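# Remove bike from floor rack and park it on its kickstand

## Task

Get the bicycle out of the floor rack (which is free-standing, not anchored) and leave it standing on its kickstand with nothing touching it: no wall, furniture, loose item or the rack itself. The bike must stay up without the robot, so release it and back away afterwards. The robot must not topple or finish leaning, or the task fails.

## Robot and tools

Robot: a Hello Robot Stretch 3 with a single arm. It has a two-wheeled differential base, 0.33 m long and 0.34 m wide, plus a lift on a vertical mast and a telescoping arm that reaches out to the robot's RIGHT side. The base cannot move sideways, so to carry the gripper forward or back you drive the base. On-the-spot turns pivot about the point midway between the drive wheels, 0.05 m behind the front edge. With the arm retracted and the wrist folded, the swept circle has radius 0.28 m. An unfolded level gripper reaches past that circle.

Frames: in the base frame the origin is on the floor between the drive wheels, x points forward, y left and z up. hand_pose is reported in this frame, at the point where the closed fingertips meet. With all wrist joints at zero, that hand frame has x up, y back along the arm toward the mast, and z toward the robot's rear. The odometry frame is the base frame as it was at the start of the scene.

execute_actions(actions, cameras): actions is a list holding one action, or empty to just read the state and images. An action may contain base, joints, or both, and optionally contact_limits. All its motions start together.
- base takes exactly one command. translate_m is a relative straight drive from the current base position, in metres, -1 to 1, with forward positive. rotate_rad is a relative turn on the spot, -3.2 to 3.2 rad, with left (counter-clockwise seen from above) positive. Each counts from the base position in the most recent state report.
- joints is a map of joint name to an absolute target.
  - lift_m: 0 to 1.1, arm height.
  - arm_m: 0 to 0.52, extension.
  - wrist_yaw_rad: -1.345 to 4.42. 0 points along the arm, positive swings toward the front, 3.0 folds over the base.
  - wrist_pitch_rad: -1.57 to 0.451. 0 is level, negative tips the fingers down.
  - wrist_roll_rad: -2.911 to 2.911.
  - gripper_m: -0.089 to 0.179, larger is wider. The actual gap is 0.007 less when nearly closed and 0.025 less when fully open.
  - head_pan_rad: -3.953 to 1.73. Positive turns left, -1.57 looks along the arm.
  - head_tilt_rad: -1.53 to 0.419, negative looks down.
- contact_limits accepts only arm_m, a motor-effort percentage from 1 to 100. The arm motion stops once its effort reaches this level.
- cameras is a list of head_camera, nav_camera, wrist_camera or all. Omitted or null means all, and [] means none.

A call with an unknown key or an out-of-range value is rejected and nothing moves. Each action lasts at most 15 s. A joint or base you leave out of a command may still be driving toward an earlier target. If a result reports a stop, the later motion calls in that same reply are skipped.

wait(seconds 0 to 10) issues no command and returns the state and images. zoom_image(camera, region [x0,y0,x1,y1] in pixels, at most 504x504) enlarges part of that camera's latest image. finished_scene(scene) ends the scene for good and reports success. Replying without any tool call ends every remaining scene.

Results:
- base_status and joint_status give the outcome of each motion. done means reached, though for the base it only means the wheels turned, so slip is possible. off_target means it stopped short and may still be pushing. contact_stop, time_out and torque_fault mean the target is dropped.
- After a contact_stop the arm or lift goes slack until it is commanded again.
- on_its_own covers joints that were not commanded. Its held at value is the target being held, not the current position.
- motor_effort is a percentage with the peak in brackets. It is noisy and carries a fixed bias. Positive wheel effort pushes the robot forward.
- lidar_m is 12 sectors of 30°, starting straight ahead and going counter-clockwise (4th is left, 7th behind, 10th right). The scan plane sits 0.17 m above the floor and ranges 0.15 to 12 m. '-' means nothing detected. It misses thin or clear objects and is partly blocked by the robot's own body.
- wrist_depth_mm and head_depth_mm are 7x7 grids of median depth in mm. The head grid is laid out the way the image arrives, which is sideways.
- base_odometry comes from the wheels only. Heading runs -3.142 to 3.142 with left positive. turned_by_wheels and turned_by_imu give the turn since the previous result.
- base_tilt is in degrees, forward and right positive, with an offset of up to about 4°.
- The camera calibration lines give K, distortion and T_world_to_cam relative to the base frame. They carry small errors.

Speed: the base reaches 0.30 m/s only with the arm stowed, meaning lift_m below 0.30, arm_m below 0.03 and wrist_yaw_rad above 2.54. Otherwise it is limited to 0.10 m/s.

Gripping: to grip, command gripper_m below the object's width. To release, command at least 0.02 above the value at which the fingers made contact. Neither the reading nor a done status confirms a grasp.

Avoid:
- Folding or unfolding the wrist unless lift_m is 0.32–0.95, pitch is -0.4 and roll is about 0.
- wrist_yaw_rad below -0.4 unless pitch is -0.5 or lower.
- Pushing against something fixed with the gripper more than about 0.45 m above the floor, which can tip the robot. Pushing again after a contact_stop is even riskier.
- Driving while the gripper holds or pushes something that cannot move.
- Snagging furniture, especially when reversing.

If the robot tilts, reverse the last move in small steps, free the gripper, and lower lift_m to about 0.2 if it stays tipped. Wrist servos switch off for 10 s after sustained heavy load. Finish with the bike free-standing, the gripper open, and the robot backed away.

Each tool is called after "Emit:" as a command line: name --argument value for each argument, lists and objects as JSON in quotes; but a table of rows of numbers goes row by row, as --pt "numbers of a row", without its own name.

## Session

Emit:
execute_actions --actions '[{"joints":{"head_tilt_rad":-0.5}}]'

Scene clock: 0.87 s.
base_odometry: x=+0.000 y=+0.000 heading=+0.000 (m, m, rad; odometry frame)
turned_by_wheels: +0.000 (rad since the last result)
turned_by_imu: +0.000 (rad since the last result)
base_tilt: forward=+1.2 right=+1.1 (deg)
lidar_m: 0.85 0.86 1.14 1.52 1.56 2.07 0.98 1.14 2.34 2.22 1.27 0.89
head_depth_mm: 702 768 844 933 1048 1199 1273 / 695 758 830 920 1029 1174 1270 / 685 746 820 905 1013 1152 1249 / 678 737 807 893 994 1127 1247 / 670 727 797 879 976 1108 1229 / 663 719 788 865 964 1087 1218 / 654 711 776 853 945 1064 1204
base_status: not commanded
joint_positions: lift_m=+0.428 arm_m=-0.002 wrist_yaw_rad=+3.011 wrist_pitch_rad=-0.393 wrist_roll_rad=+0.001 gripper_m=+0.037 head_pan_rad=-0.002 head_tilt_rad=-0.493
joint_status: all done
motor_effort: left_wheel=+1(0) right_wheel=+0(1) lift_m=+22(23) arm_m=-1(1) wrist_yaw_rad=+0(0) wrist_pitch_rad=+4(4) wrist_roll_rad=-1(1) gripper_m=+0(0) head_pan_rad=+0(0) head_tilt_rad=-3(34) (%)
hand_pose: x=+0.0085 y=+0.0826 z=+0.4464 quat_wxyz=(+0.183, +0.701, +0.092, +0.683) (m; base frame)
wrist_depth_mm: - - - - - - 891 / - - - - - - 884 / - - - - - - 891 / - - - - - - 902 / 857 876 907 872 917 899 866 / 722 718 - 723 - 733 740 / 616 613 - 616 606 626 622
pictures: head_camera (sideways: a quarter turn clockwise sets it upright), nav_camera (sideways: a quarter turn counterclockwise sets it upright), wrist_camera
camera_calibration (this result's frames):
head_camera: T_world_to_cam=[[-0.456622, 0.0492052, -0.888299, 1.1856], [0.0530159, 0.9982, 0.0280406, -0.0374108], [0.88808, -0.0342901, -0.458408, 0.545668], [0, 0, 0, 1]] pos_world=[0.0587571, -0.00228325, 1.30435]
nav_camera: T_world_to_cam=[[0.477142, -0.0336268, 0.878183, -1.10395], [0.0252321, -0.998332, -0.0519368, 0.113272], [0.878464, 0.0469396, -0.475497, 0.565339], [0, 0, 0, 1]] pos_world=[0.0272519, 0.0494237, 1.24417]
wrist_camera: T_world_to_cam=[[0.993843, -0.110476, -0.00844302, 0.0110425], [-0.0621102, -0.492396, -0.868152, 0.468234], [0.0917528, 0.863332, -0.496226, 0.307365], [0, 0, 0, 1]] pos_world=[-0.010094, -0.0335812, 0.559114]
Images, in order (width x height): head_camera 896x504, nav_camera 672x504, wrist_camera 644x364.

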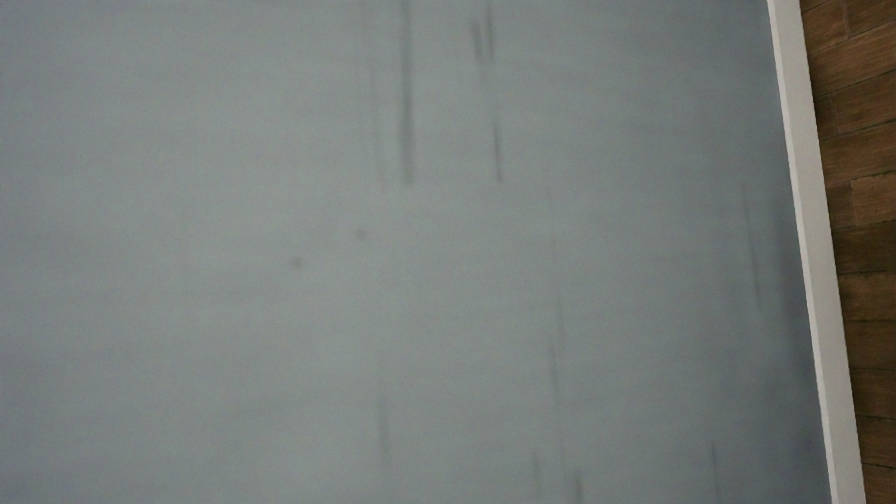

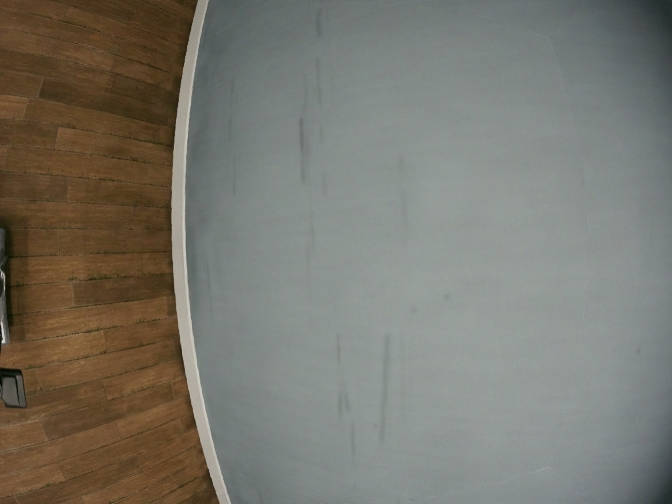

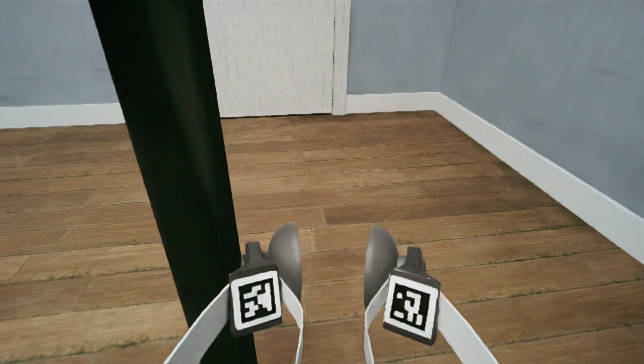

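Emit:
execute_actions --actions '[{"joints":{"head_pan_rad":-3.0,"head_tilt_rad":-0.6}}]' --cameras '["head_camera"]'

Scene clock: 6.40 s.
base_odometry: x=+0.000 y=+0.000 heading=+0.000 (m, m, rad; odometry frame)
turned_by_wheels: +0.000 (rad since the last result)
turned_by_imu: -0.001 (rad since the last result)
base_tilt: forward=+1.2 right=+1.1 (deg)
lidar_m: 0.85 0.86 1.14 1.52 1.56 2.07 0.98 1.14 2.35 2.22 1.27 0.89
head_depth_mm: 3233 3561 3504 2349 1792 1444 1203 / 3281 3578 3482 2378 1787 1444 1209 / 3243 3629 3478 2379 1802 1449 1210 / 3323 3646 3560 2397 1805 1457 1213 / 3275 3645 3587 2405 1477 1461 1219 / 3292 3619 3574 1717 1792 1462 1221 / 3323 3648 3678 2230 1833 1467 1222
base_status: not commanded
joint_positions: lift_m=+0.428 arm_m=-0.002 wrist_yaw_rad=+3.011 wrist_pitch_rad=-0.393 wrist_roll_rad=+0.001 gripper_m=+0.037 head_pan_rad=-2.993 head_tilt_rad=-0.592
joint_status: all done
motor_effort: left_wheel=+1(1) right_wheel=+0(1) lift_m=+22(23) arm_m=-1(1) wrist_yaw_rad=+0(0) wrist_pitch_rad=+4(4) wrist_roll_rad=-1(1) gripper_m=+1(0) head_pan_rad=-3(46) head_tilt_rad=-4(16) (%)
hand_pose: x=+0.0085 y=+0.0826 z=+0.4464 quat_wxyz=(+0.183, +0.701, +0.092, +0.683) (m; base frame)
wrist_depth_mm: - - - - - - 883 / - - - - - - 885 / - - - - - - 887 / - - - - - - 929 / 866 854 924 870 919 887 858 / 718 716 - 727 - 749 745 / 615 616 - 617 604 618 631
pictures: head_camera (sideways: a quarter turn clockwise sets it upright)
camera_calibration (this result's frames):
head_camera: T_world_to_cam=[[0.543573, 0.0326116, -0.838728, 1.11485], [0.0949501, -0.99522, 0.02284, -0.0308928], [-0.833974, -0.0920525, -0.544072, 0.667632], [0, 0, 0, 1]] pos_world=[-0.0462823, -0.00564502, 1.299]
Images, in order (width x height): head_camera 896x504.

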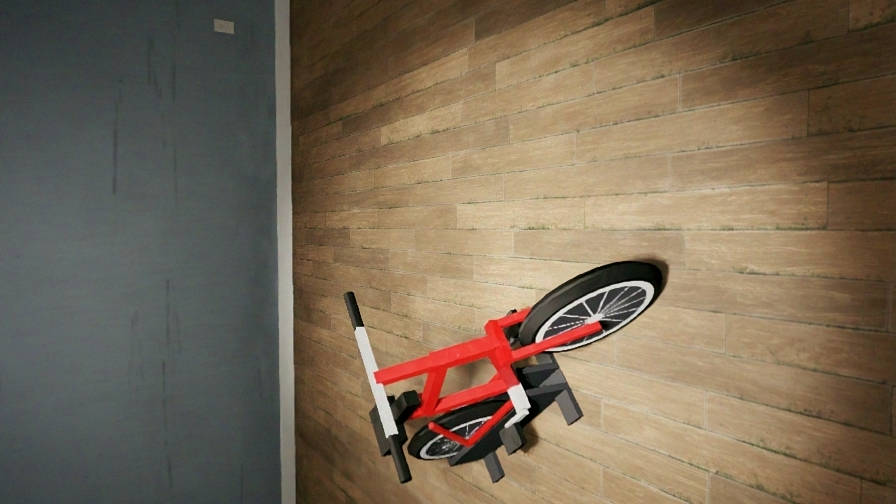

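Emit:
execute_actions --actions '[{"base":{"rotate_rad":2.76},"joints":{"lift_m":0.28}}]' --cameras '[]'

Emit:
execute_actions --actions '[{"base":{"translate_m":1.0}}]' --cameras '[]'

Emit:
execute_actions --actions '[{"base":{"rotate_rad":-2.02},"joints":{"head_pan_rad":-1.9,"head_tilt_rad":-0.9}}]' --cameras '[]'

Emit:
execute_actions --actions '[{"base":{"translate_m":-0.8}}]' --cameras '["nav_camera"]'

Scene clock: 24.00 s.
base_odometry: x=+0.000 y=+0.000 heading=+2.760 (m, m, rad; odometry frame)
turned_by_wheels: +2.760 (rad since the last result)
turned_by_imu: +2.760 (rad since the last result)
base_tilt: forward=+1.1 right=+1.1 (deg)
lidar_m: 2.40 0.98 1.62 2.26 2.24 1.10 0.86 0.85 0.90 1.32 1.52 1.65
head_depth_mm: 814 912 1034 1195 1412 1446 1203 / 784 876 981 1126 1318 1434 1207 / 751 836 937 1067 1241 1388 1211 / 727 803 893 1015 1161 1348 1213 / 702 771 857 965 1100 1284 1217 / 677 743 824 921 1044 1210 1217 / 656 717 791 881 992 1138 1217
base_status: done
joint_positions: lift_m=+0.280 arm_m=-0.002 wrist_yaw_rad=+3.011 wrist_pitch_rad=-0.394 wrist_roll_rad=+0.001 gripper_m=+0.037 head_pan_rad=-2.993 head_tilt_rad=-0.593
joint_status: all done
motor_effort: left_wheel=-1(7) right_wheel=+1(8) lift_m=+19(19) arm_m=-1(1) wrist_yaw_rad=+1(0) wrist_pitch_rad=+4(4) wrist_roll_rad=-1(0) gripper_m=-1(0) head_pan_rad=-3(3) head_tilt_rad=-3(4) (%)
hand_pose: x=+0.0084 y=+0.0825 z=+0.2983 quat_wxyz=(+0.184, +0.701, +0.093, +0.683) (m; base frame)
wrist_depth_mm: - - - - - - - / - - - - - - - / - - - - - - - / 806 804 816 812 816 822 845 / 625 636 668 648 676 654 654 / 529 532 - 532 - 539 542 / 467 - - - 443 460 462
pictures: none
No camera images: the call's "cameras" was empty. Leave "cameras" out to get every camera's image.

Scene clock: 29.03 s.
base_odometry: x=-0.928 y=+0.373 heading=+2.760 (m, m, rad; odometry frame)
turned_by_wheels: +0.000 (rad since the last result)
turned_by_imu: +0.001 (rad since the last result)
base_tilt: forward=+1.2 right=+1.2 (deg)
lidar_m: 1.74 3.00 3.23 0.51 0.51 2.29 1.79 1.75 1.44 1.14 1.12 1.19
head_depth_mm: 1733 1928 2193 2354 1787 1432 1200 / 1670 1848 2098 2267 1798 1442 1207 / 1602 1785 1986 2191 1814 1453 1212 / 1547 1716 1894 2112 1816 1448 1213 / 1492 1637 1824 2055 1823 1459 1216 / 1438 1578 1747 1961 1815 1460 1225 / 1394 1510 1674 1887 1823 1465 1223
base_status: done
joint_positions: lift_m=+0.280 arm_m=-0.002 wrist_yaw_rad=+3.011 wrist_pitch_rad=-0.394 wrist_roll_rad=+0.001 gripper_m=+0.037 head_pan_rad=-2.993 head_tilt_rad=-0.593
joint_status: not commanded
motor_effort: left_wheel=-1(5) right_wheel=+2(7) lift_m=+19(19) arm_m=-1(1) wrist_yaw_rad=-1(0) wrist_pitch_rad=+4(4) wrist_roll_rad=-1(1) gripper_m=+1(0) head_pan_rad=-3(3) head_tilt_rad=-3(3) (%)
hand_pose: x=+0.0084 y=+0.0825 z=+0.2983 quat_wxyz=(+0.184, +0.701, +0.093, +0.683) (m; base frame)
wrist_depth_mm: - - 609 - - - - / - - 594 971 - - - / - - 650 - - - - / 796 800 718 816 814 809 831 / 635 641 668 648 678 655 656 / 530 529 - 541 - 539 543 / 469 - - - 443 460 462
pictures: none
No camera images: the call's "cameras" was empty. Leave "cameras" out to get every camera's image.

Scene clock: 31.70 s.
base_odometry: x=-0.928 y=+0.373 heading=+0.740 (m, m, rad; odometry frame)
turned_by_wheels: -2.020 (rad since the last result)
turned_by_imu: -2.021 (rad since the last result)
base_tilt: forward=+1.2 right=+1.2 (deg)
lidar_m: 1.35 1.12 1.12 1.22 1.92 3.00 1.30 0.51 2.64 2.16 1.76 1.75
head_depth_mm: 2207 2432 2033 1673 1117 1237 1095 / 2275 2483 2038 1688 1429 1205 1115 / 2344 2546 2046 1680 1429 1244 1133 / 2421 2607 2042 1690 1427 1245 1146 / 2498 2588 2052 1681 1431 1243 1128 / 2572 2579 2037 1672 1423 1238 1098 / 2579 2582 2035 1683 1430 1243 1099
base_status: done
joint_positions: lift_m=+0.280 arm_m=-0.002 wrist_yaw_rad=+3.011 wrist_pitch_rad=-0.394 wrist_roll_rad=+0.001 gripper_m=+0.037 head_pan_rad=-1.907 head_tilt_rad=-0.889
joint_status: all done
motor_effort: left_wheel=+2(8) right_wheel=-2(7) lift_m=+19(19) arm_m=-2(2) wrist_yaw_rad=+0(0) wrist_pitch_rad=+4(4) wrist_roll_rad=-1(0) gripper_m=+0(1) head_pan_rad=+5(49) head_tilt_rad=-5(31) (%)
hand_pose: x=+0.0084 y=+0.0824 z=+0.2983 quat_wxyz=(+0.184, +0.701, +0.093, +0.683) (m; base frame)
wrist_depth_mm: - - - - - 954 856 / - - - - - - 893 / - - - - - - 933 / 800 800 814 811 823 818 819 / 628 628 673 646 676 656 652 / 523 526 - 535 - 537 541 / 463 - - - 441 459 463
pictures: none
No camera images: the call's "cameras" was empty. Leave "cameras" out to get every camera's image.

Scene clock: 36.07 s.
base_odometry: x=-1.519 y=-0.167 heading=+0.740 (m, m, rad; odometry frame)
turned_by_wheels: +0.000 (rad since the last result)
turned_by_imu: -0.002 (rad since the last result)
base_tilt: forward=+1.3 right=+1.1 (deg)
lidar_m: 1.99 1.64 1.62 1.79 2.41 2.39 2.62 0.47 0.45 0.34 0.34 0.46
head_depth_mm: 1784 2058 2024 1670 1175 1214 1093 / 1850 2113 2025 1687 983 1174 1113 / 1905 2194 2028 1681 831 1132 1137 / 1937 2316 2035 1674 1422 1009 1052 / 2011 2350 2057 1683 1430 925 534 / 2076 2395 2058 1684 1399 738 1063 / 2139 2392 2049 1692 1436 1244 941
base_status: done
joint_positions: lift_m=+0.280 arm_m=-0.002 wrist_yaw_rad=+3.011 wrist_pitch_rad=-0.394 wrist_roll_rad=+0.001 gripper_m=+0.037 head_pan_rad=-1.907 head_tilt_rad=-0.889
joint_status: not commanded
motor_effort: left_wheel=+2(5) right_wheel=-2(8) lift_m=+18(19) arm_m=-2(2) wrist_yaw_rad=+2(0) wrist_pitch_rad=+4(4) wrist_roll_rad=+0(0) gripper_m=+0(0) head_pan_rad=+4(5) head_tilt_rad=-5(5) (%)
hand_pose: x=+0.0084 y=+0.0824 z=+0.2983 quat_wxyz=(+0.184, +0.701, +0.093, +0.683) (m; base frame)
wrist_depth_mm: - - - - - - - / - - - - - - - / - - - - - - - / 798 806 820 813 816 828 824 / 639 635 667 647 678 652 654 / 532 525 - 536 - 542 537 / 465 - - - 445 460 461
pictures: nav_camera (sideways: a quarter turn counterclockwise sets it upright)
camera_calibration (this result's frames):
nav_camera: T_world_to_cam=[[-0.287688, -0.724588, 0.626265, -0.770922], [-0.944117, 0.324399, -0.0583707, 0.127532], [-0.160865, -0.60806, -0.777422, 0.964425], [0, 0, 0, 1]] pos_world=[0.053763, -0.0135434, 1.24001]
Images, in order (width x height): nav_camera 672x504.

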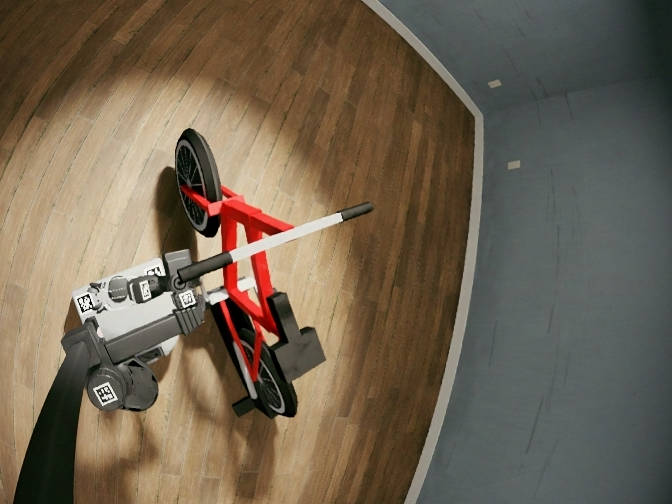

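Emit:
execute_actions --actions '[{"base":{"translate_m":0.7}}]' --cameras '[]'

Emit:
execute_actions --actions '[{"base":{"rotate_rad":-0.4}}]' --cameras '[]'

Emit:
execute_actions --actions '[{"base":{"translate_m":-0.75}}]' --cameras '[]'

Emit:
execute_actions --actions '[{"base":{"rotate_rad":0.58},"joints":{"head_pan_rad":-1.57}}]' --cameras '["nav_camera","head_camera"]'

Scene clock: 47.70 s.
base_odometry: x=-1.002 y=+0.305 heading=+0.740 (m, m, rad; odometry frame)
turned_by_wheels: +0.000 (rad since the last result)
turned_by_imu: +0.000 (rad since the last result)
base_tilt: forward=+1.2 right=+1.1 (deg)
lidar_m: 1.44 1.19 1.18 1.30 2.03 2.92 1.30 0.46 0.44 2.27 1.84 1.83
head_depth_mm: 2169 2397 2034 1679 1065 1239 1091 / 2235 2451 2050 1689 1424 1192 1117 / 2288 2507 2039 1674 1429 1223 1131 / 2368 2602 2036 1682 1429 1239 1145 / 2433 2580 2047 1683 1425 1241 1127 / 2522 2587 2059 1687 1431 1241 1098 / 2585 2622 2048 1689 1433 1243 1100
base_status: done
joint_positions: lift_m=+0.280 arm_m=-0.002 wrist_yaw_rad=+3.011 wrist_pitch_rad=-0.394 wrist_roll_rad=+0.001 gripper_m=+0.037 head_pan_rad=-1.907 head_tilt_rad=-0.889
joint_status: not commanded
motor_effort: left_wheel=+2(7) right_wheel=-2(4) lift_m=+19(19) arm_m=-1(2) wrist_yaw_rad=+0(0) wrist_pitch_rad=+4(4) wrist_roll_rad=-1(1) gripper_m=+0(0) head_pan_rad=+4(4) head_tilt_rad=-5(5) (%)
hand_pose: x=+0.0084 y=+0.0824 z=+0.2983 quat_wxyz=(+0.184, +0.701, +0.093, +0.683) (m; base frame)
wrist_depth_mm: - - - - - - 893 / - - - - - - 932 / - - - - - - 996 / 800 819 811 823 809 819 832 / 641 642 674 644 665 651 656 / 528 531 - 532 - 538 540 / 465 - - - 441 460 464
pictures: none
No camera images: the call's "cameras" was empty. Leave "cameras" out to get every camera's image.

Scene clock: 48.97 s.
base_odometry: x=-1.002 y=+0.305 heading=+0.340 (m, m, rad; odometry frame)
turned_by_wheels: -0.400 (rad since the last result)
turned_by_imu: -0.401 (rad since the last result)
base_tilt: forward=+1.2 right=+1.1 (deg)
lidar_m: 1.83 1.33 1.18 1.18 1.39 2.48 2.94 1.05 0.44 0.45 2.09 1.83
head_depth_mm: 2361 2565 1193 1409 1400 1239 1093 / 2340 2547 2023 1279 1397 1244 1122 / 2300 2503 1980 1685 1125 1242 1136 / 2270 2505 2042 1694 1424 1198 1149 / 2244 2518 2034 1678 1426 1247 1127 / 2209 2457 2061 1685 1431 1249 1094 / 2175 2437 2044 1679 1426 1243 1099
base_status: done
joint_positions: lift_m=+0.280 arm_m=-0.002 wrist_yaw_rad=+3.011 wrist_pitch_rad=-0.394 wrist_roll_rad=+0.001 gripper_m=+0.037 head_pan_rad=-1.907 head_tilt_rad=-0.889
joint_status: not commanded
motor_effort: left_wheel=+2(7) right_wheel=-2(7) lift_m=+19(19) arm_m=-2(2) wrist_yaw_rad=+0(0) wrist_pitch_rad=+4(4) wrist_roll_rad=-1(0) gripper_m=+0(0) head_pan_rad=+5(4) head_tilt_rad=-6(5) (%)
hand_pose: x=+0.0084 y=+0.0824 z=+0.2983 quat_wxyz=(+0.184, +0.701, +0.093, +0.683) (m; base frame)
wrist_depth_mm: - - - - - - 979 / - - - - - - - / - - - - - - - / 797 809 812 817 821 821 835 / 629 635 666 647 669 644 649 / 529 532 - 534 - 535 539 / 464 - - - 443 459 459
pictures: none
No camera images: the call's "cameras" was empty. Leave "cameras" out to get every camera's image.

Scene clock: 53.27 s.
base_odometry: x=-1.709 y=+0.055 heading=+0.340 (m, m, rad; odometry frame)
turned_by_wheels: +0.000 (rad since the last result)
turned_by_imu: -0.002 (rad since the last result)
base_tilt: forward=+1.2 right=+1.2 (deg)
lidar_m: 2.55 1.59 1.39 1.39 1.63 2.21 2.21 2.59 0.80 0.70 0.63 0.67
head_depth_mm: 2159 2410 2051 1684 1428 1239 1091 / 2145 2392 2036 1666 1424 1235 1117 / 2113 2411 2058 1678 1428 1240 1137 / 2099 2356 2031 1642 1409 1247 1148 / 2068 2345 2046 1691 1338 1243 1127 / 2036 2318 2042 985 1224 1222 1096 / 2018 2323 2048 1682 1111 1200 1099
base_status: done
joint_positions: lift_m=+0.280 arm_m=-0.002 wrist_yaw_rad=+3.011 wrist_pitch_rad=-0.394 wrist_roll_rad=+0.001 gripper_m=+0.037 head_pan_rad=-1.907 head_tilt_rad=-0.889
joint_status: not commanded
motor_effort: left_wheel=+2(5) right_wheel=-2(8) lift_m=+19(19) arm_m=-2(2) wrist_yaw_rad=+0(1) wrist_pitch_rad=+4(4) wrist_roll_rad=-1(1) gripper_m=+0(1) head_pan_rad=+4(4) head_tilt_rad=-5(5) (%)
hand_pose: x=+0.0084 y=+0.0824 z=+0.2983 quat_wxyz=(+0.184, +0.701, +0.093, +0.683) (m; base frame)
wrist_depth_mm: - - - - - - - / - - - - - - - / - - - - - - - / 787 812 806 820 823 808 838 / 636 633 667 644 677 658 657 / 529 534 - 534 - 537 539 / 465 - - - 444 459 464
pictures: none
No camera images: the call's "cameras" was empty. Leave "cameras" out to get every camera's image.

Scene clock: 54.97 s.
base_odometry: x=-1.709 y=+0.055 heading=+0.920 (m, m, rad; odometry frame)
turned_by_wheels: +0.580 (rad since the last result)
turned_by_imu: +0.580 (rad since the last result)
base_tilt: forward=+1.1 right=+1.1 (deg)
lidar_m: 1.55 1.39 1.40 1.69 2.21 2.22 2.64 0.76 0.70 0.63 0.69 2.43
head_depth_mm: 2268 2443 2020 1677 1154 1240 1092 / 2451 2576 2033 1688 1246 1240 1118 / 2704 2583 2042 1567 1372 1219 1136 / 2968 2603 2046 1643 1253 1236 1136 / 2822 2597 2047 1692 1211 1238 1097 / 2595 2624 2054 1690 1343 1244 1096 / 2384 2530 2064 1689 1430 1249 1095
base_status: done
joint_positions: lift_m=+0.280 arm_m=-0.002 wrist_yaw_rad=+3.011 wrist_pitch_rad=-0.394 wrist_roll_rad=+0.001 gripper_m=+0.037 head_pan_rad=-1.577 head_tilt_rad=-0.889
joint_status: all done
motor_effort: left_wheel=-1(5) right_wheel=+1(5) lift_m=+19(19) arm_m=-2(2) wrist_yaw_rad=+1(0) wrist_pitch_rad=+4(4) wrist_roll_rad=-1(0) gripper_m=+1(0) head_pan_rad=+4(33) head_tilt_rad=-5(5) (%)
hand_pose: x=+0.0084 y=+0.0824 z=+0.2983 quat_wxyz=(+0.184, +0.701, +0.093, +0.683) (m; base frame)
wrist_depth_mm: - - - - - - - / - - - - - - - / - - - - - - - / 798 807 813 818 807 816 832 / 635 643 663 648 678 657 653 / 523 528 - 536 - 541 540 / 463 - - - 438 461 464
pictures: head_camera (sideways: a quarter turn clockwise sets it upright), nav_camera (sideways: a quarter turn counterclockwise sets it upright)
camera_calibration (this result's frames):
head_camera: T_world_to_cam=[[0.0530157, 0.763762, -0.643317, 0.863151], [0.997925, -0.064101, 0.00613654, -0.0146492], [-0.0365504, -0.642307, -0.765575, 0.950886], [0, 0, 0, 1]] pos_world=[0.00361351, -0.0494202, 1.28334]
nav_camera: T_world_to_cam=[[-0.0374908, -0.778858, 0.626078, -0.772204], [-0.998294, 0.00113177, -0.0583719, 0.127864], [0.0447549, -0.627199, -0.777572, 0.963366], [0, 0, 0, 1]] pos_world=[0.0555803, 0.00263927, 1.24001]
Images, in order (width x height): head_camera 896x504, nav_camera 672x504.

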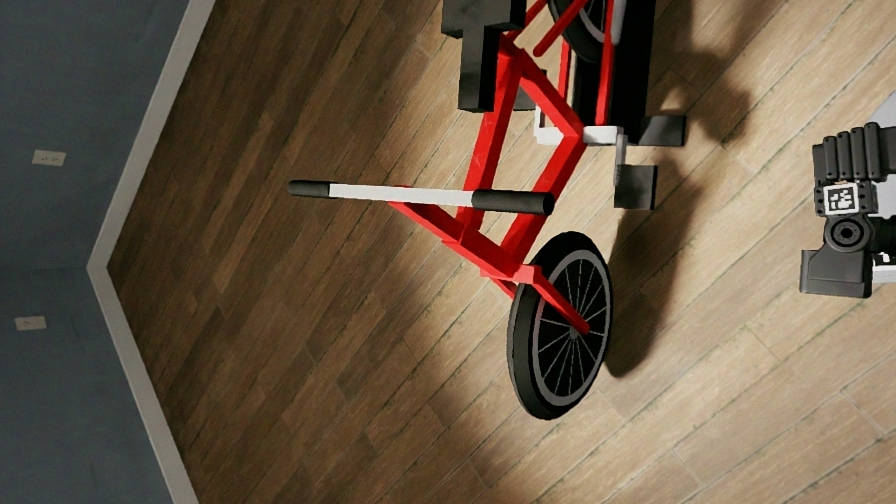

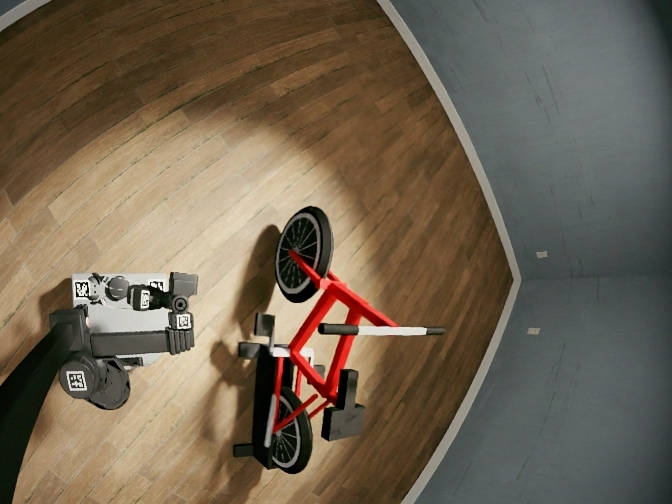

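Emit:
execute_actions --actions '[{"base":{"translate_m":-0.5},"joints":{"lift_m":0.45}}]' --cameras '[]'

Emit:
execute_actions --actions '[{"joints":{"wrist_yaw_rad":0,"gripper_m":0.0}}]' --cameras '["wrist_camera","head_camera"]'

Scene clock: 65.00 s.
base_odometry: x=-2.012 y=-0.343 heading=+0.920 (m, m, rad; odometry frame)
turned_by_wheels: +0.000 (rad since the last result)
turned_by_imu: -0.003 (rad since the last result)
base_tilt: forward=+1.2 right=+1.1 (deg)
lidar_m: 1.97 1.77 1.78 2.10 1.89 1.89 2.22 1.99 0.54 0.54 0.77 0.93
head_depth_mm: 1891 2121 2025 1684 1424 1242 1093 / 2055 2320 2027 1687 1430 1215 1114 / 2260 2506 2044 1685 1152 1222 - / 2513 2585 2036 1687 1112 1217 - / 2807 2605 2040 1688 1141 1235 1099 / 2923 2612 2054 1682 1144 1242 1099 / 2728 2625 2032 1681 1341 1222 1099
base_status: done
joint_positions: lift_m=+0.450 arm_m=-0.002 wrist_yaw_rad=+3.011 wrist_pitch_rad=-0.394 wrist_roll_rad=+0.001 gripper_m=+0.037 head_pan_rad=-1.577 head_tilt_rad=-0.889
joint_status: all done
motor_effort: left_wheel=-1(6) right_wheel=+1(5) lift_m=+26(27) arm_m=-2(2) wrist_yaw_rad=+0(1) wrist_pitch_rad=+4(4) wrist_roll_rad=+0(0) gripper_m=+0(1) head_pan_rad=+4(4) head_tilt_rad=-5(6) (%)
hand_pose: x=+0.0084 y=+0.0824 z=+0.4679 quat_wxyz=(+0.184, +0.701, +0.093, +0.683) (m; base frame)
wrist_depth_mm: - - - - - - - / - - - - - - - / - - - - - - - / - - - - - - - / 905 904 937 913 956 932 935 / 736 744 - 763 - 762 757 / 644 645 - 648 633 644 647
pictures: none
No camera images: the call's "cameras" was empty. Leave "cameras" out to get every camera's image.

Scene clock: 67.53 s.
base_odometry: x=-2.012 y=-0.343 heading=+0.920 (m, m, rad; odometry frame)
turned_by_wheels: +0.000 (rad since the last result)
turned_by_imu: +0.000 (rad since the last result)
base_tilt: forward=+1.1 right=+1.2 (deg)
lidar_m: 1.97 1.77 1.79 2.10 1.89 1.90 2.21 1.99 0.54 0.53 0.77 0.94
head_depth_mm: 1903 2100 2029 1676 1423 1239 1096 / 2073 2323 2030 1696 1428 1216 1114 / 2258 2486 2039 1682 1154 1224 - / 2504 2589 2033 1680 1111 1248 1115 / 2783 2627 2027 1669 1140 1231 1097 / 2951 2632 2044 1678 1144 1236 1099 / 2706 2610 2038 1682 1345 1226 1096
base_status: not commanded
joint_positions: lift_m=+0.450 arm_m=-0.002 wrist_yaw_rad=+0.004 wrist_pitch_rad=-0.394 wrist_roll_rad=+0.001 gripper_m=+0.000 head_pan_rad=-1.577 head_tilt_rad=-0.889
joint_status: all done
motor_effort: left_wheel=-1(1) right_wheel=+1(1) lift_m=+26(25) arm_m=-2(2) wrist_yaw_rad=-4(3) wrist_pitch_rad=+4(4) wrist_roll_rad=+0(0) gripper_m=-2(81) head_pan_rad=+5(4) head_tilt_rad=-5(5) (%)
hand_pose: x=-0.0207 y=-0.3704 z=+0.4679 quat_wxyz=(+0.694, +0.140, -0.693, -0.138) (m; base frame)
wrist_depth_mm: - 307 275 - - - - / 360 334 264 - - - - / - 356 - - - - - / 485 - - - - - - / 524 487 569 376 352 908 930 / 573 483 552 - 376 373 750 / 429 605 498 418 416 404 650
pictures: head_camera (sideways: a quarter turn clockwise sets it upright), wrist_camera
camera_calibration (this result's frames):
head_camera: T_world_to_cam=[[0.0527084, 0.763783, -0.643317, 0.863153], [0.99795, -0.0636995, 0.00613656, -0.0146494], [-0.036292, -0.642322, -0.765575, 0.950884], [0, 0, 0, 1]] pos_world=[0.00363339, -0.0494212, 1.28334]
wrist_camera: T_world_to_cam=[[-0.999682, -0.0237559, -0.00847042, -0.0189953], [-0.00446919, 0.497391, -0.867515, 0.62949], [0.0248217, -0.867201, -0.497339, 0.069982], [0, 0, 0, 1]] pos_world=[-0.0179131, -0.252865, 0.580736]
Images, in order (width x height): head_camera 896x504, wrist_camera 644x364.

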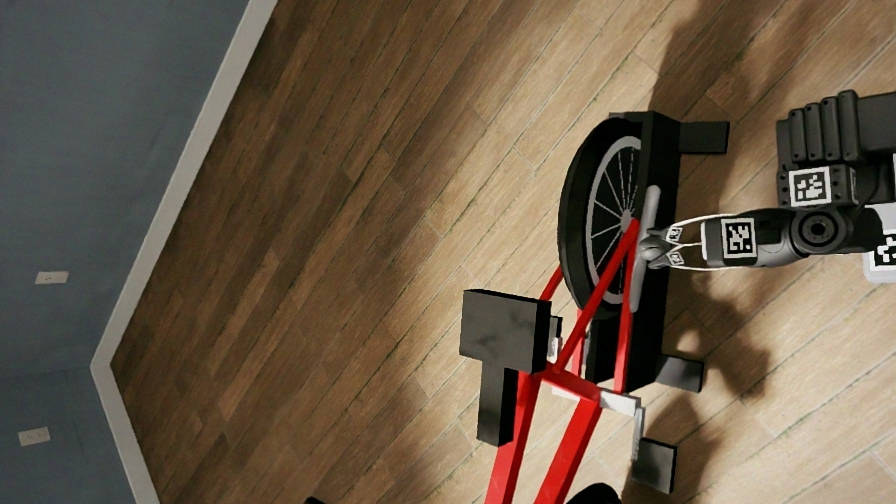

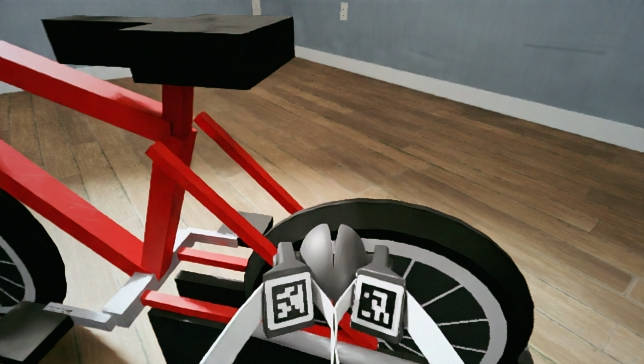

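Emit:
execute_actions --actions '[{"base":{"translate_m":-0.07},"joints":{"lift_m":0.26,"arm_m":0.12}}]' --cameras '["wrist_camera"]'

Emit:
execute_actions --actions '[{"joints":{"lift_m":0.08}}]' --cameras '["wrist_camera","head_camera"]'

Scene clock: 74.63 s.
base_odometry: x=-2.054 y=-0.399 heading=+0.920 (m, m, rad; odometry frame)
turned_by_wheels: +0.000 (rad since the last result)
turned_by_imu: -0.001 (rad since the last result)
base_tilt: forward=+1.2 right=+1.1 (deg)
lidar_m: 2.02 1.82 1.84 2.05 1.84 1.85 2.15 1.93 0.53 0.52 0.58 0.91
head_depth_mm: 1849 2068 2033 1684 1435 1239 1094 / 2000 2253 2033 1678 1427 1239 1116 / 2204 2419 2028 1684 1434 1216 1108 / 2447 2584 2040 1681 1119 1222 1115 / 2689 2605 2048 1687 1134 1220 1098 / 2908 2622 2048 1685 1141 1236 1100 / 2750 2608 2059 1687 1349 1220 1096
base_status: done
joint_positions: lift_m=+0.260 arm_m=+0.120 wrist_yaw_rad=+0.002 wrist_pitch_rad=-0.394 wrist_roll_rad=+0.001 gripper_m=+0.000 head_pan_rad=-1.577 head_tilt_rad=-0.889
joint_status: all done
motor_effort: left_wheel=-1(4) right_wheel=+0(2) lift_m=+18(23) arm_m=+4(7) wrist_yaw_rad=-3(4) wrist_pitch_rad=+4(5) wrist_roll_rad=+0(0) gripper_m=-2(2) head_pan_rad=+4(4) head_tilt_rad=-6(5) (%)
hand_pose: x=-0.0210 y=-0.4920 z=+0.2783 quat_wxyz=(+0.693, +0.139, -0.693, -0.138) (m; base frame)
wrist_depth_mm: - - 171 154 152 - - / - 199 162 152 147 151 - / 171 189 175 164 155 150 998 / 344 185 192 179 168 158 163 / 359 233 208 194 185 173 170 / 249 242 227 - 200 190 186 / 301 228 209 234 240 211 212
pictures: wrist_camera
camera_calibration (this result's frames):
wrist_camera: T_world_to_cam=[[-0.999711, -0.0224994, -0.00847011, -0.023159], [-0.00384427, 0.497396, -0.867515, 0.525567], [0.0237316, -0.867232, -0.497339, -0.129816], [0, 0, 0, 1]] pos_world=[-0.0180511, -0.374516, 0.391179]
Images, in order (width x height): wrist_camera 644x364.

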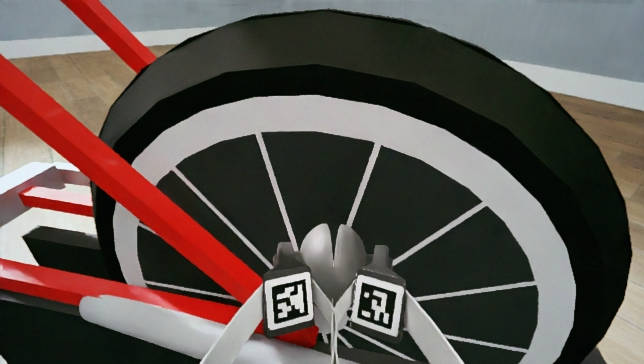

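Scene clock: 76.47 s.
base_odometry: x=-2.054 y=-0.399 heading=+0.920 (m, m, rad; odometry frame)
turned_by_wheels: +0.000 (rad since the last result)
turned_by_imu: +0.000 (rad since the last result)
base_tilt: forward=+1.3 right=+1.1 (deg)
lidar_m: 2.03 1.82 1.84 2.05 1.84 1.85 2.16 1.94 0.53 0.52 0.58 0.92
head_depth_mm: 1837 2055 2041 1674 1432 1239 1093 / 2010 2258 2050 1688 1425 1247 1105 / 2184 2411 2030 1685 1427 1210 1104 / 2442 2594 2048 1686 1136 1222 1096 / 2726 2611 2041 1684 1130 1219 1096 / 2945 2604 2055 1676 1136 1236 1101 / 2754 2636 2052 1697 1344 1221 1101
base_status: not commanded
joint_positions: lift_m=+0.181 arm_m=+0.120 wrist_yaw_rad=-0.005 wrist_pitch_rad=-0.310 wrist_roll_rad=+0.004 gripper_m=+0.000 head_pan_rad=-1.576 head_tilt_rad=-0.890
joint_status: lift_m contact_stop (moved -0.080 of -0.180)
on_its_own: lift_m is slack since a contact_stop, until your next command for it (your +0.080 is given up)
motor_effort: left_wheel=-1(2) right_wheel=+2(6) lift_m=+22(25) arm_m=+2(4) wrist_yaw_rad=+4(7) wrist_pitch_rad=-20(25) wrist_roll_rad=-2(2) gripper_m=-3(3) head_pan_rad=+3(4) head_tilt_rad=-5(6) (%)
hand_pose: x=-0.0227 y=-0.5014 z=+0.2181 quat_wxyz=(+0.697, +0.107, -0.700, -0.111) (m; base frame)
wrist_depth_mm: 167 154 146 139 132 126 124 / 158 164 156 148 140 134 128 / 337 156 168 159 150 143 135 / 215 193 177 171 161 152 145 / 215 207 170 183 173 164 155 / 190 175 169 - 186 177 167 / 249 230 212 147 139 187 182
pictures: head_camera (sideways: a quarter turn clockwise sets it upright), wrist_camera
camera_calibration (this result's frames):
head_camera: T_world_to_cam=[[0.0527047, 0.763878, -0.643205, 0.863007], [0.997951, -0.0636948, 0.00612805, -0.0146383], [-0.0362878, -0.64221, -0.765669, 0.951007], [0, 0, 0, 1]] pos_world=[0.00363368, -0.0494185, 1.28334]
wrist_camera: T_world_to_cam=[[-0.999839, -0.0149968, -0.00989933, -0.021476], [0.00263036, 0.42282, -0.90621, 0.449225], [0.0177758, -0.90609, -0.422712, -0.20377], [0, 0, 0, 1]] pos_world=[-0.0190319, -0.374897, 0.320744]
Images, in order (width x height): head_camera 896x504, wrist_camera 644x364.

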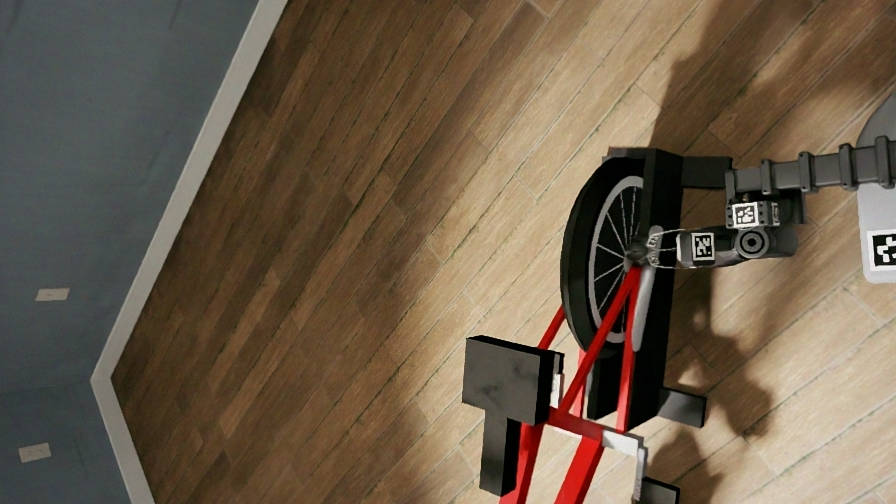

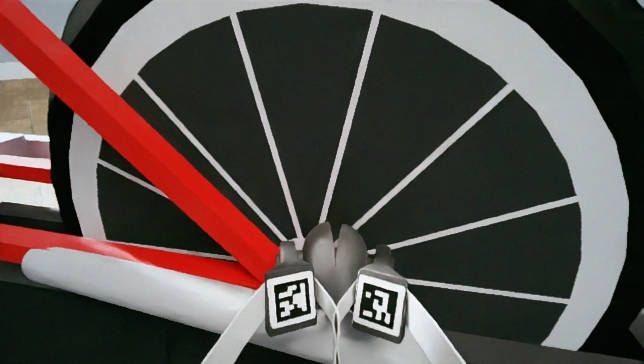

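Emit:
execute_actions --actions '[{"joints":{"lift_m":0.4,"arm_m":0.0}}]' --cameras '[]'

Emit:
execute_actions --actions '[{"base":{"translate_m":0.31},"joints":{"lift_m":0.8,"wrist_pitch_rad":-1.5,"wrist_roll_rad":1.57,"gripper_m":0.1}}]' --cameras '[]'

Emit:
execute_actions --actions '[{"joints":{"arm_m":0.46}}]' --cameras '[]'

Emit:
execute_actions --actions '[{"joints":{"lift_m":0.68}}]' --cameras '["wrist_camera"]'

Scene clock: 87.33 s.
base_odometry: x=-2.054 y=-0.399 heading=+0.920 (m, m, rad; odometry frame)
turned_by_wheels: +0.000 (rad since the last result)
turned_by_imu: -0.001 (rad since the last result)
base_tilt: forward=+1.2 right=+1.1 (deg)
lidar_m: 2.03 1.82 1.84 2.04 1.84 1.85 2.16 1.94 0.53 0.52 0.58 0.92
head_depth_mm: 1838 2063 2020 1679 1424 1240 1093 / 2004 2280 2027 1680 1425 1240 1110 / 2206 2419 2049 1678 1425 1200 - / 2416 2614 2041 1676 1143 1217 1118 / 2691 2604 2034 1692 1133 1222 1099 / 2890 2603 2052 1682 1142 1235 1095 / 2746 2594 2050 1684 1344 1218 1097
base_status: not commanded
joint_positions: lift_m=+0.400 arm_m=+0.000 wrist_yaw_rad=-0.003 wrist_pitch_rad=-0.393 wrist_roll_rad=+0.004 gripper_m=+0.000 head_pan_rad=-1.576 head_tilt_rad=-0.890
joint_status: all done
motor_effort: left_wheel=+0(1) right_wheel=+1(2) lift_m=+26(27) arm_m=-5(9) wrist_yaw_rad=+3(5) wrist_pitch_rad=+4(19) wrist_roll_rad=-2(2) gripper_m=-2(3) head_pan_rad=+4(5) head_tilt_rad=-5(5) (%)
hand_pose: x=-0.0221 y=-0.3728 z=+0.4181 quat_wxyz=(+0.692, +0.137, -0.695, -0.140) (m; base frame)
wrist_depth_mm: 313 - - - - - - / 331 - - - - - - / - - - - - - - / 473 420 371 331 992 - - / 464 530 366 344 331 850 849 / 448 461 415 - 359 670 705 / 588 503 461 374 399 573 594
pictures: none
No camera images: the call's "cameras" was empty. Leave "cameras" out to get every camera's image.

Scene clock: 91.93 s.
base_odometry: x=-1.866 y=-0.152 heading=+0.920 (m, m, rad; odometry frame)
turned_by_wheels: +0.000 (rad since the last result)
turned_by_imu: +0.000 (rad since the last result)
base_tilt: forward=+1.1 right=+1.1 (deg)
lidar_m: 1.76 1.59 1.60 1.93 2.04 2.05 2.42 2.17 0.58 0.59 0.66 2.72
head_depth_mm: 2065 2330 2037 1684 1473 - - / 2249 2472 2032 1688 1054 - 1079 / 2459 2605 2036 1683 1113 - - / 2699 2596 2036 1683 1163 1237 - / 2945 2609 2041 1686 1371 1224 1097 / 2768 2595 2039 1561 1193 1242 1099 / 2559 2633 2037 1684 1187 1240 1099
base_status: done
joint_positions: lift_m=+0.800 arm_m=+0.000 wrist_yaw_rad=-0.003 wrist_pitch_rad=-1.491 wrist_roll_rad=+1.567 gripper_m=+0.100 head_pan_rad=-1.576 head_tilt_rad=-0.890
joint_status: all done
motor_effort: left_wheel=-1(4) right_wheel=+0(4) lift_m=+26(26) arm_m=-5(5) wrist_yaw_rad=+2(3) wrist_pitch_rad=-3(4) wrist_roll_rad=+1(1) gripper_m=+0(81) head_pan_rad=+5(4) head_tilt_rad=-5(5) (%)
hand_pose: x=-0.0215 y=-0.1413 z=+0.6811 quat_wxyz=(+0.001, +0.000, -0.734, -0.679) (m; base frame)
wrist_depth_mm: 546 612 817 812 786 774 758 / 873 652 841 826 - 785 758 / 673 722 863 853 - 786 781 / 923 726 868 865 - 816 791 / 941 914 895 866 862 823 801 / 634 743 914 887 888 847 836 / 583 958 933 915 912 877 839
pictures: none
No camera images: the call's "cameras" was empty. Leave "cameras" out to get every camera's image.

Scene clock: 96.50 s.
base_odometry: x=-1.866 y=-0.152 heading=+0.920 (m, m, rad; odometry frame)
turned_by_wheels: +0.000 (rad since the last result)
turned_by_imu: -0.001 (rad since the last result)
base_tilt: forward=+1.1 right=+1.1 (deg)
lidar_m: 1.76 1.59 1.60 1.94 2.04 2.05 2.41 2.17 0.58 0.59 0.66 2.73
head_depth_mm: 2069 2315 2031 1715 - - 1079 / 2266 2458 2097 - 1091 1232 1109 / 2471 2608 1916 1681 1137 1240 1111 / 2731 - - 1685 1165 1240 1119 / 2997 2585 2021 1679 1367 1218 1097 / 2779 2605 2027 1569 1187 1246 1094 / 2563 2617 2050 1684 1179 1246 1097
base_status: not commanded
joint_positions: lift_m=+0.800 arm_m=+0.460 wrist_yaw_rad=-0.003 wrist_pitch_rad=-1.492 wrist_roll_rad=+1.568 gripper_m=+0.100 head_pan_rad=-1.576 head_tilt_rad=-0.890
joint_status: all done
motor_effort: left_wheel=+0(0) right_wheel=+1(1) lift_m=+27(26) arm_m=+4(3) wrist_yaw_rad=+3(3) wrist_pitch_rad=-2(3) wrist_roll_rad=+0(1) gripper_m=+0(1) head_pan_rad=+4(4) head_tilt_rad=-5(6) (%)
hand_pose: x=-0.0215 y=-0.6004 z=+0.6811 quat_wxyz=(+0.000, +0.000, -0.734, -0.679) (m; base frame)
wrist_depth_mm: 862 847 846 273 266 765 744 / 898 880 849 276 272 793 - / 895 875 853 621 811 810 - / 924 881 863 293 827 815 - / 942 911 888 844 859 829 807 / 971 933 893 883 879 845 842 / - 975 930 912 887 885 851
pictures: none
No camera images: the call's "cameras" was empty. Leave "cameras" out to get every camera's image.

Scene clock: 98.43 s.
base_odometry: x=-1.866 y=-0.152 heading=+0.920 (m, m, rad; odometry frame)
turned_by_wheels: +0.000 (rad since the last result)
turned_by_imu: +0.000 (rad since the last result)
base_tilt: forward=+1.1 right=+1.2 (deg)
lidar_m: 1.76 1.59 1.60 1.93 2.04 2.05 2.41 2.18 0.58 0.59 0.66 2.73
head_depth_mm: 2071 2326 2041 1679 1169 1213 - / 2258 2452 2043 1724 - - 1100 / 2463 2592 2116 934 1146 1243 1116 / 2741 2574 - 1639 1166 1245 1117 / 2969 2614 2039 1681 1373 1216 1098 / 2775 2615 2041 1559 1191 1235 1101 / 2543 2629 2047 1686 1179 1241 1098
base_status: not commanded
joint_positions: lift_m=+0.680 arm_m=+0.460 wrist_yaw_rad=-0.003 wrist_pitch_rad=-1.492 wrist_roll_rad=+1.568 gripper_m=+0.100 head_pan_rad=-1.576 head_tilt_rad=-0.890
joint_status: all done
motor_effort: left_wheel=+0(0) right_wheel=+1(1) lift_m=+19(22) arm_m=+4(4) wrist_yaw_rad=+2(3) wrist_pitch_rad=-2(2) wrist_roll_rad=+0(0) gripper_m=+1(0) head_pan_rad=+4(4) head_tilt_rad=-5(5) (%)
hand_pose: x=-0.0215 y=-0.6004 z=+0.5616 quat_wxyz=(+0.000, +0.000, -0.734, -0.679) (m; base frame)
wrist_depth_mm: 733 727 702 157 154 153 642 / 757 748 730 161 157 157 656 / 779 745 728 164 269 687 - / 789 767 746 168 701 699 - / 816 784 759 172 716 723 690 / 825 787 770 175 733 719 711 / 840 831 809 233 751 747 722
pictures: wrist_camera
camera_calibration (this result's frames):
wrist_camera: T_world_to_cam=[[-0.000394464, 0.995011, -0.0997608, 0.659991], [0.992217, 0.0128117, 0.12386, -0.00102222], [0.12452, -0.0989355, -0.987272, 0.655662], [0, 0, 0, 1]] pos_world=[-0.0803686, -0.591817, 0.713285]
Images, in order (width x height): wrist_camera 644x364.

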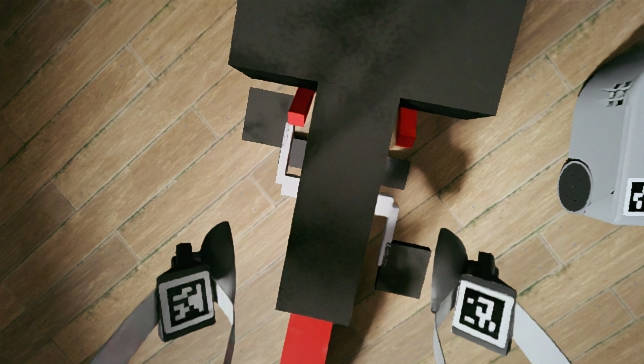

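Emit:
execute_actions --actions '[{"base":{"translate_m":-0.04},"joints":{"lift_m":0.63}}]' --cameras '[]'

Emit:
execute_actions --actions '[{"joints":{"gripper_m":0.0}}]' --cameras '[]'

Emit:
execute_actions --actions '[{"base":{"translate_m":0.3},"joints":{"arm_m":0.52}}]' --cameras '["nav_camera","head_camera"]'

Scene clock: 107.40 s.
base_odometry: x=-1.891 y=-0.184 heading=+0.920 (m, m, rad; odometry frame)
turned_by_wheels: +0.000 (rad since the last result)
turned_by_imu: -0.001 (rad since the last result)
base_tilt: forward=+1.2 right=+1.1 (deg)
lidar_m: 1.79 1.62 1.62 1.97 2.02 2.03 2.39 2.14 0.57 0.57 0.68 2.75
head_depth_mm: 2049 2289 2045 1667 1370 1215 1095 / 2197 2408 2044 1680 1122 - - / 2424 2592 2123 932 1136 1239 1116 / 2686 2577 2181 924 1203 1242 1118 / 2939 2597 2020 1683 1371 1224 1101 / 2801 2600 2043 1639 1213 1242 1097 / 2589 2594 2054 1683 1173 1243 1098
base_status: done
joint_positions: lift_m=+0.630 arm_m=+0.460 wrist_yaw_rad=-0.003 wrist_pitch_rad=-1.492 wrist_roll_rad=+1.568 gripper_m=+0.100 head_pan_rad=-1.576 head_tilt_rad=-0.890
joint_status: all done
motor_effort: left_wheel=-1(4) right_wheel=+1(3) lift_m=+18(19) arm_m=+4(4) wrist_yaw_rad=+2(2) wrist_pitch_rad=-2(3) wrist_roll_rad=+1(0) gripper_m=+0(0) head_pan_rad=+4(4) head_tilt_rad=-5(6) (%)
hand_pose: x=-0.0215 y=-0.6004 z=+0.5116 quat_wxyz=(+0.000, +0.000, -0.734, -0.679) (m; base frame)
wrist_depth_mm: 696 677 112 109 107 105 104 / 711 678 114 112 109 107 106 / 715 699 116 114 112 109 108 / 743 715 694 117 114 112 634 / 754 731 710 119 119 664 659 / 777 746 734 122 472 666 657 / 787 744 734 125 692 700 677
pictures: none
No camera images: the call's "cameras" was empty. Leave "cameras" out to get every camera's image.

Scene clock: 108.90 s.
base_odometry: x=-1.891 y=-0.184 heading=+0.920 (m, m, rad; odometry frame)
turned_by_wheels: +0.000 (rad since the last result)
turned_by_imu: +0.000 (rad since the last result)
base_tilt: forward=+1.1 right=+1.2 (deg)
lidar_m: 1.80 1.62 1.62 1.97 2.01 2.03 2.38 2.14 0.57 0.57 0.67 2.75
head_depth_mm: 2051 2279 2029 1673 1367 1217 1097 / 2212 2410 2033 1686 1119 - - / 2431 2580 2146 934 1115 1241 1119 / 2715 2595 2186 928 1176 1243 1113 / 2945 2605 2036 1684 1376 1221 1099 / 2829 2611 2046 1639 1214 1241 1096 / 2573 2627 2040 1688 1173 1247 1096
base_status: not commanded
joint_positions: lift_m=+0.630 arm_m=+0.460 wrist_yaw_rad=-0.003 wrist_pitch_rad=-1.493 wrist_roll_rad=+1.580 gripper_m=+0.001 head_pan_rad=-1.576 head_tilt_rad=-0.890
joint_status: all done
motor_effort: left_wheel=+0(0) right_wheel=+0(1) lift_m=+19(19) arm_m=+3(4) wrist_yaw_rad=+4(3) wrist_pitch_rad=-2(2) wrist_roll_rad=-5(5) gripper_m=-18(93) head_pan_rad=+5(4) head_tilt_rad=-6(5) (%)
hand_pose: x=-0.0215 y=-0.6002 z=+0.5116 quat_wxyz=(-0.004, -0.005, -0.734, -0.680) (m; base frame)
wrist_depth_mm: 688 672 111 109 107 105 104 / 700 682 114 111 109 107 106 / 723 695 116 114 112 109 109 / 735 712 691 116 114 111 635 / 752 736 713 119 655 669 645 / 784 750 723 121 120 690 654 / 788 763 736 124 708 688 675
pictures: none
No camera images: the call's "cameras" was empty. Leave "cameras" out to get every camera's image.

Scene clock: 112.90 s.
base_odometry: x=-1.709 y=+0.055 heading=+0.919 (m, m, rad; odometry frame)
turned_by_wheels: -0.001 (rad since the last result)
turned_by_imu: -0.006 (rad since the last result)
base_tilt: forward=+1.1 right=+1.1 (deg)
lidar_m: 1.55 1.39 1.40 1.69 2.21 2.22 2.65 2.37 0.64 0.64 0.72 2.44
head_depth_mm: 2252 2466 2040 1685 1222 1239 1093 / 2463 2568 2023 1682 1116 - - / 2679 2599 2151 934 1200 1237 1116 / 2972 2583 - 970 1372 1245 1115 / 2860 2598 2032 1680 1342 1246 1099 / 2618 2618 1982 1096 1290 1239 1100 / 2390 2514 2057 1680 1273 1247 1100
base_status: done
joint_positions: lift_m=+0.630 arm_m=+0.518 wrist_yaw_rad=-0.003 wrist_pitch_rad=-1.493 wrist_roll_rad=+1.583 gripper_m=+0.001 head_pan_rad=-1.576 head_tilt_rad=-0.890
joint_status: all done
joint sent to its limit — the command would take arm_m past its upper limit, so that joint was sent only as far as its limit.
motor_effort: left_wheel=-6(12) right_wheel=+11(29) lift_m=+19(20) arm_m=+3(11) wrist_yaw_rad=+3(5) wrist_pitch_rad=-2(18) wrist_roll_rad=-6(7) gripper_m=-18(21) head_pan_rad=+4(3) head_tilt_rad=-6(5) (%)
hand_pose: x=-0.0215 y=-0.6581 z=+0.5116 quat_wxyz=(-0.006, -0.006, -0.734, -0.680) (m; base frame)
wrist_depth_mm: 689 677 113 110 109 106 597 / 715 685 115 113 111 109 608 / 720 717 118 115 113 111 626 / 733 725 697 118 116 113 633 / 751 741 720 120 675 663 644 / 778 742 729 123 121 675 662 / 797 772 745 126 708 693 676
pictures: head_camera (sideways: a quarter turn clockwise sets it upright), nav_camera (sideways: a quarter turn counterclockwise sets it upright)
camera_calibration (this result's frames):
head_camera: T_world_to_cam=[[0.0527047, 0.763878, -0.643205, 0.863007], [0.997951, -0.0636948, 0.00612805, -0.0146383], [-0.0362878, -0.64221, -0.765669, 0.951007], [0, 0, 0, 1]] pos_world=[0.00363368, -0.0494185, 1.28334]
nav_camera: T_world_to_cam=[[-0.0371736, -0.778965, 0.625964, -0.772058], [-0.998295, 0.000733078, -0.0583726, 0.127865], [0.0450114, -0.627067, -0.777664, 0.963484], [0, 0, 0, 1]] pos_world=[0.0555793, 0.00266851, 1.24001]
Images, in order (width x height): head_camera 896x504, nav_camera 672x504.

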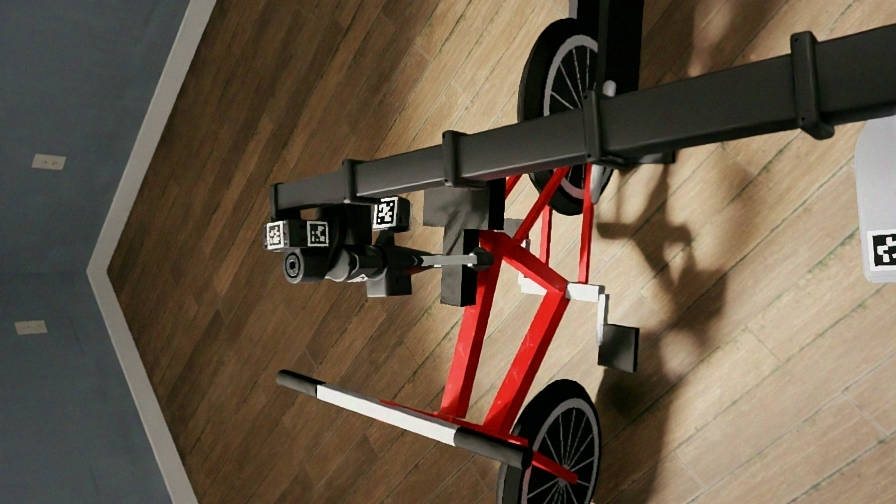

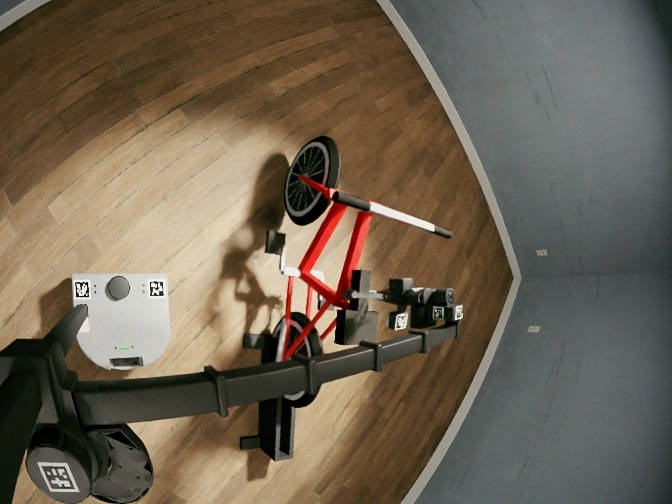

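Emit:
execute_actions --actions '[{"base":{"translate_m":0.1}}]' --cameras '[]'

Emit:
execute_actions --actions '[{"joints":{"gripper_m":0.1}}]' --cameras '["wrist_camera"]'

Scene clock: 119.43 s.
base_odometry: x=-1.648 y=+0.134 heading=+0.919 (m, m, rad; odometry frame)
turned_by_wheels: -0.001 (rad since the last result)
turned_by_imu: -0.030 (rad since the last result)
base_tilt: forward=+1.2 right=+1.1 (deg)
lidar_m: 1.49 1.32 1.33 1.57 2.28 2.29 2.71 2.44 0.65 0.65 0.72 2.48
head_depth_mm: 2300 2481 2038 1672 1267 1246 1096 / 2465 2609 2035 1679 1149 - - / 2670 2599 2132 978 1269 1237 1115 / 2961 2584 - 1010 1342 1243 1114 / 2861 2591 2043 1681 1344 1243 1099 / 2563 2610 1981 1117 1333 1246 1094 / 2377 2498 2052 1698 1268 1245 1095
base_status: done
joint_positions: lift_m=+0.630 arm_m=+0.518 wrist_yaw_rad=-0.004 wrist_pitch_rad=-1.469 wrist_roll_rad=+1.583 gripper_m=+0.001 head_pan_rad=-1.576 head_tilt_rad=-0.890
joint_status: not commanded
motor_effort: left_wheel=-6(13) right_wheel=+12(27) lift_m=+19(19) arm_m=+1(3) wrist_yaw_rad=+2(3) wrist_pitch_rad=-9(9) wrist_roll_rad=-6(6) gripper_m=-19(19) head_pan_rad=+5(5) head_tilt_rad=-5(5) (%)
hand_pose: x=-0.0215 y=-0.6647 z=+0.5115 quat_wxyz=(-0.006, -0.006, -0.742, -0.670) (m; base frame)
wrist_depth_mm: 692 681 114 111 108 105 583 / 713 696 116 113 110 108 596 / 730 716 118 115 112 110 609 / 753 734 700 117 116 630 628 / 781 744 723 120 672 646 638 / 802 760 - 123 475 657 649 / 823 783 755 126 715 682 661
pictures: none
No camera images: the call's "cameras" was empty. Leave "cameras" out to get every camera's image.

Scene clock: 122.20 s.
base_odometry: x=-1.648 y=+0.134 heading=+0.919 (m, m, rad; odometry frame)
turned_by_wheels: +0.001 (rad since the last result)
turned_by_imu: +0.001 (rad since the last result)
base_tilt: forward=+1.1 right=+1.1 (deg)
lidar_m: 1.49 1.32 1.33 1.57 2.28 2.28 2.71 2.44 0.65 0.65 0.74 2.47
head_depth_mm: 2298 2476 2026 1672 1290 1245 1094 / 2488 2610 2031 1671 1146 - - / 2712 2587 2132 984 1222 1243 1118 / 2974 2600 - 965 1347 1239 1119 / 2855 2605 2056 1647 1342 1247 1096 / 2599 2602 1982 1599 1331 1245 1096 / 2332 2534 2048 1608 1273 1244 1095
base_status: not commanded
joint_positions: lift_m=+0.630 arm_m=+0.518 wrist_yaw_rad=-0.004 wrist_pitch_rad=-1.491 wrist_roll_rad=+1.574 gripper_m=+0.100 head_pan_rad=-1.576 head_tilt_rad=-0.890
joint_status: all done
motor_effort: left_wheel=+2(11) right_wheel=-3(26) lift_m=+19(19) arm_m=+1(1) wrist_yaw_rad=+3(13) wrist_pitch_rad=-2(9) wrist_roll_rad=-2(12) gripper_m=+0(80) head_pan_rad=+4(4) head_tilt_rad=-5(5) (%)
hand_pose: x=-0.0215 y=-0.6589 z=+0.5116 quat_wxyz=(-0.002, -0.003, -0.734, -0.679) (m; base frame)
wrist_depth_mm: 689 671 114 112 110 108 600 / 713 676 117 114 112 111 612 / 710 706 119 117 114 113 620 / 733 714 122 119 116 116 637 / 750 739 124 122 119 654 657 / 778 752 127 124 693 672 660 / 782 760 745 127 702 687 671
pictures: wrist_camera
camera_calibration (this result's frames):
wrist_camera: T_world_to_cam=[[0.00635939, 0.994883, -0.100838, 0.713765], [0.992227, 0.00625444, 0.124282, 0.00138132], [0.124277, -0.100845, -0.98711, 0.599148], [0, 0, 0, 1]] pos_world=[-0.08037, -0.6497, 0.663227]
Images, in order (width x height): wrist_camera 644x364.

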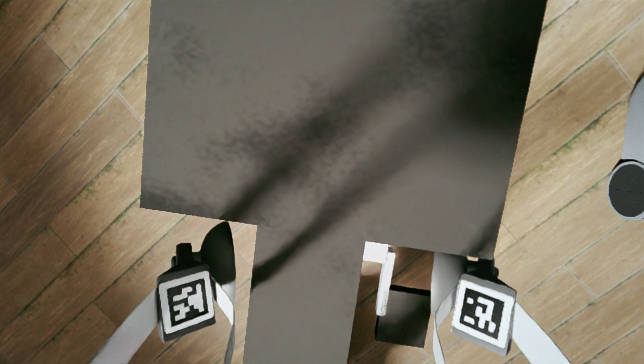

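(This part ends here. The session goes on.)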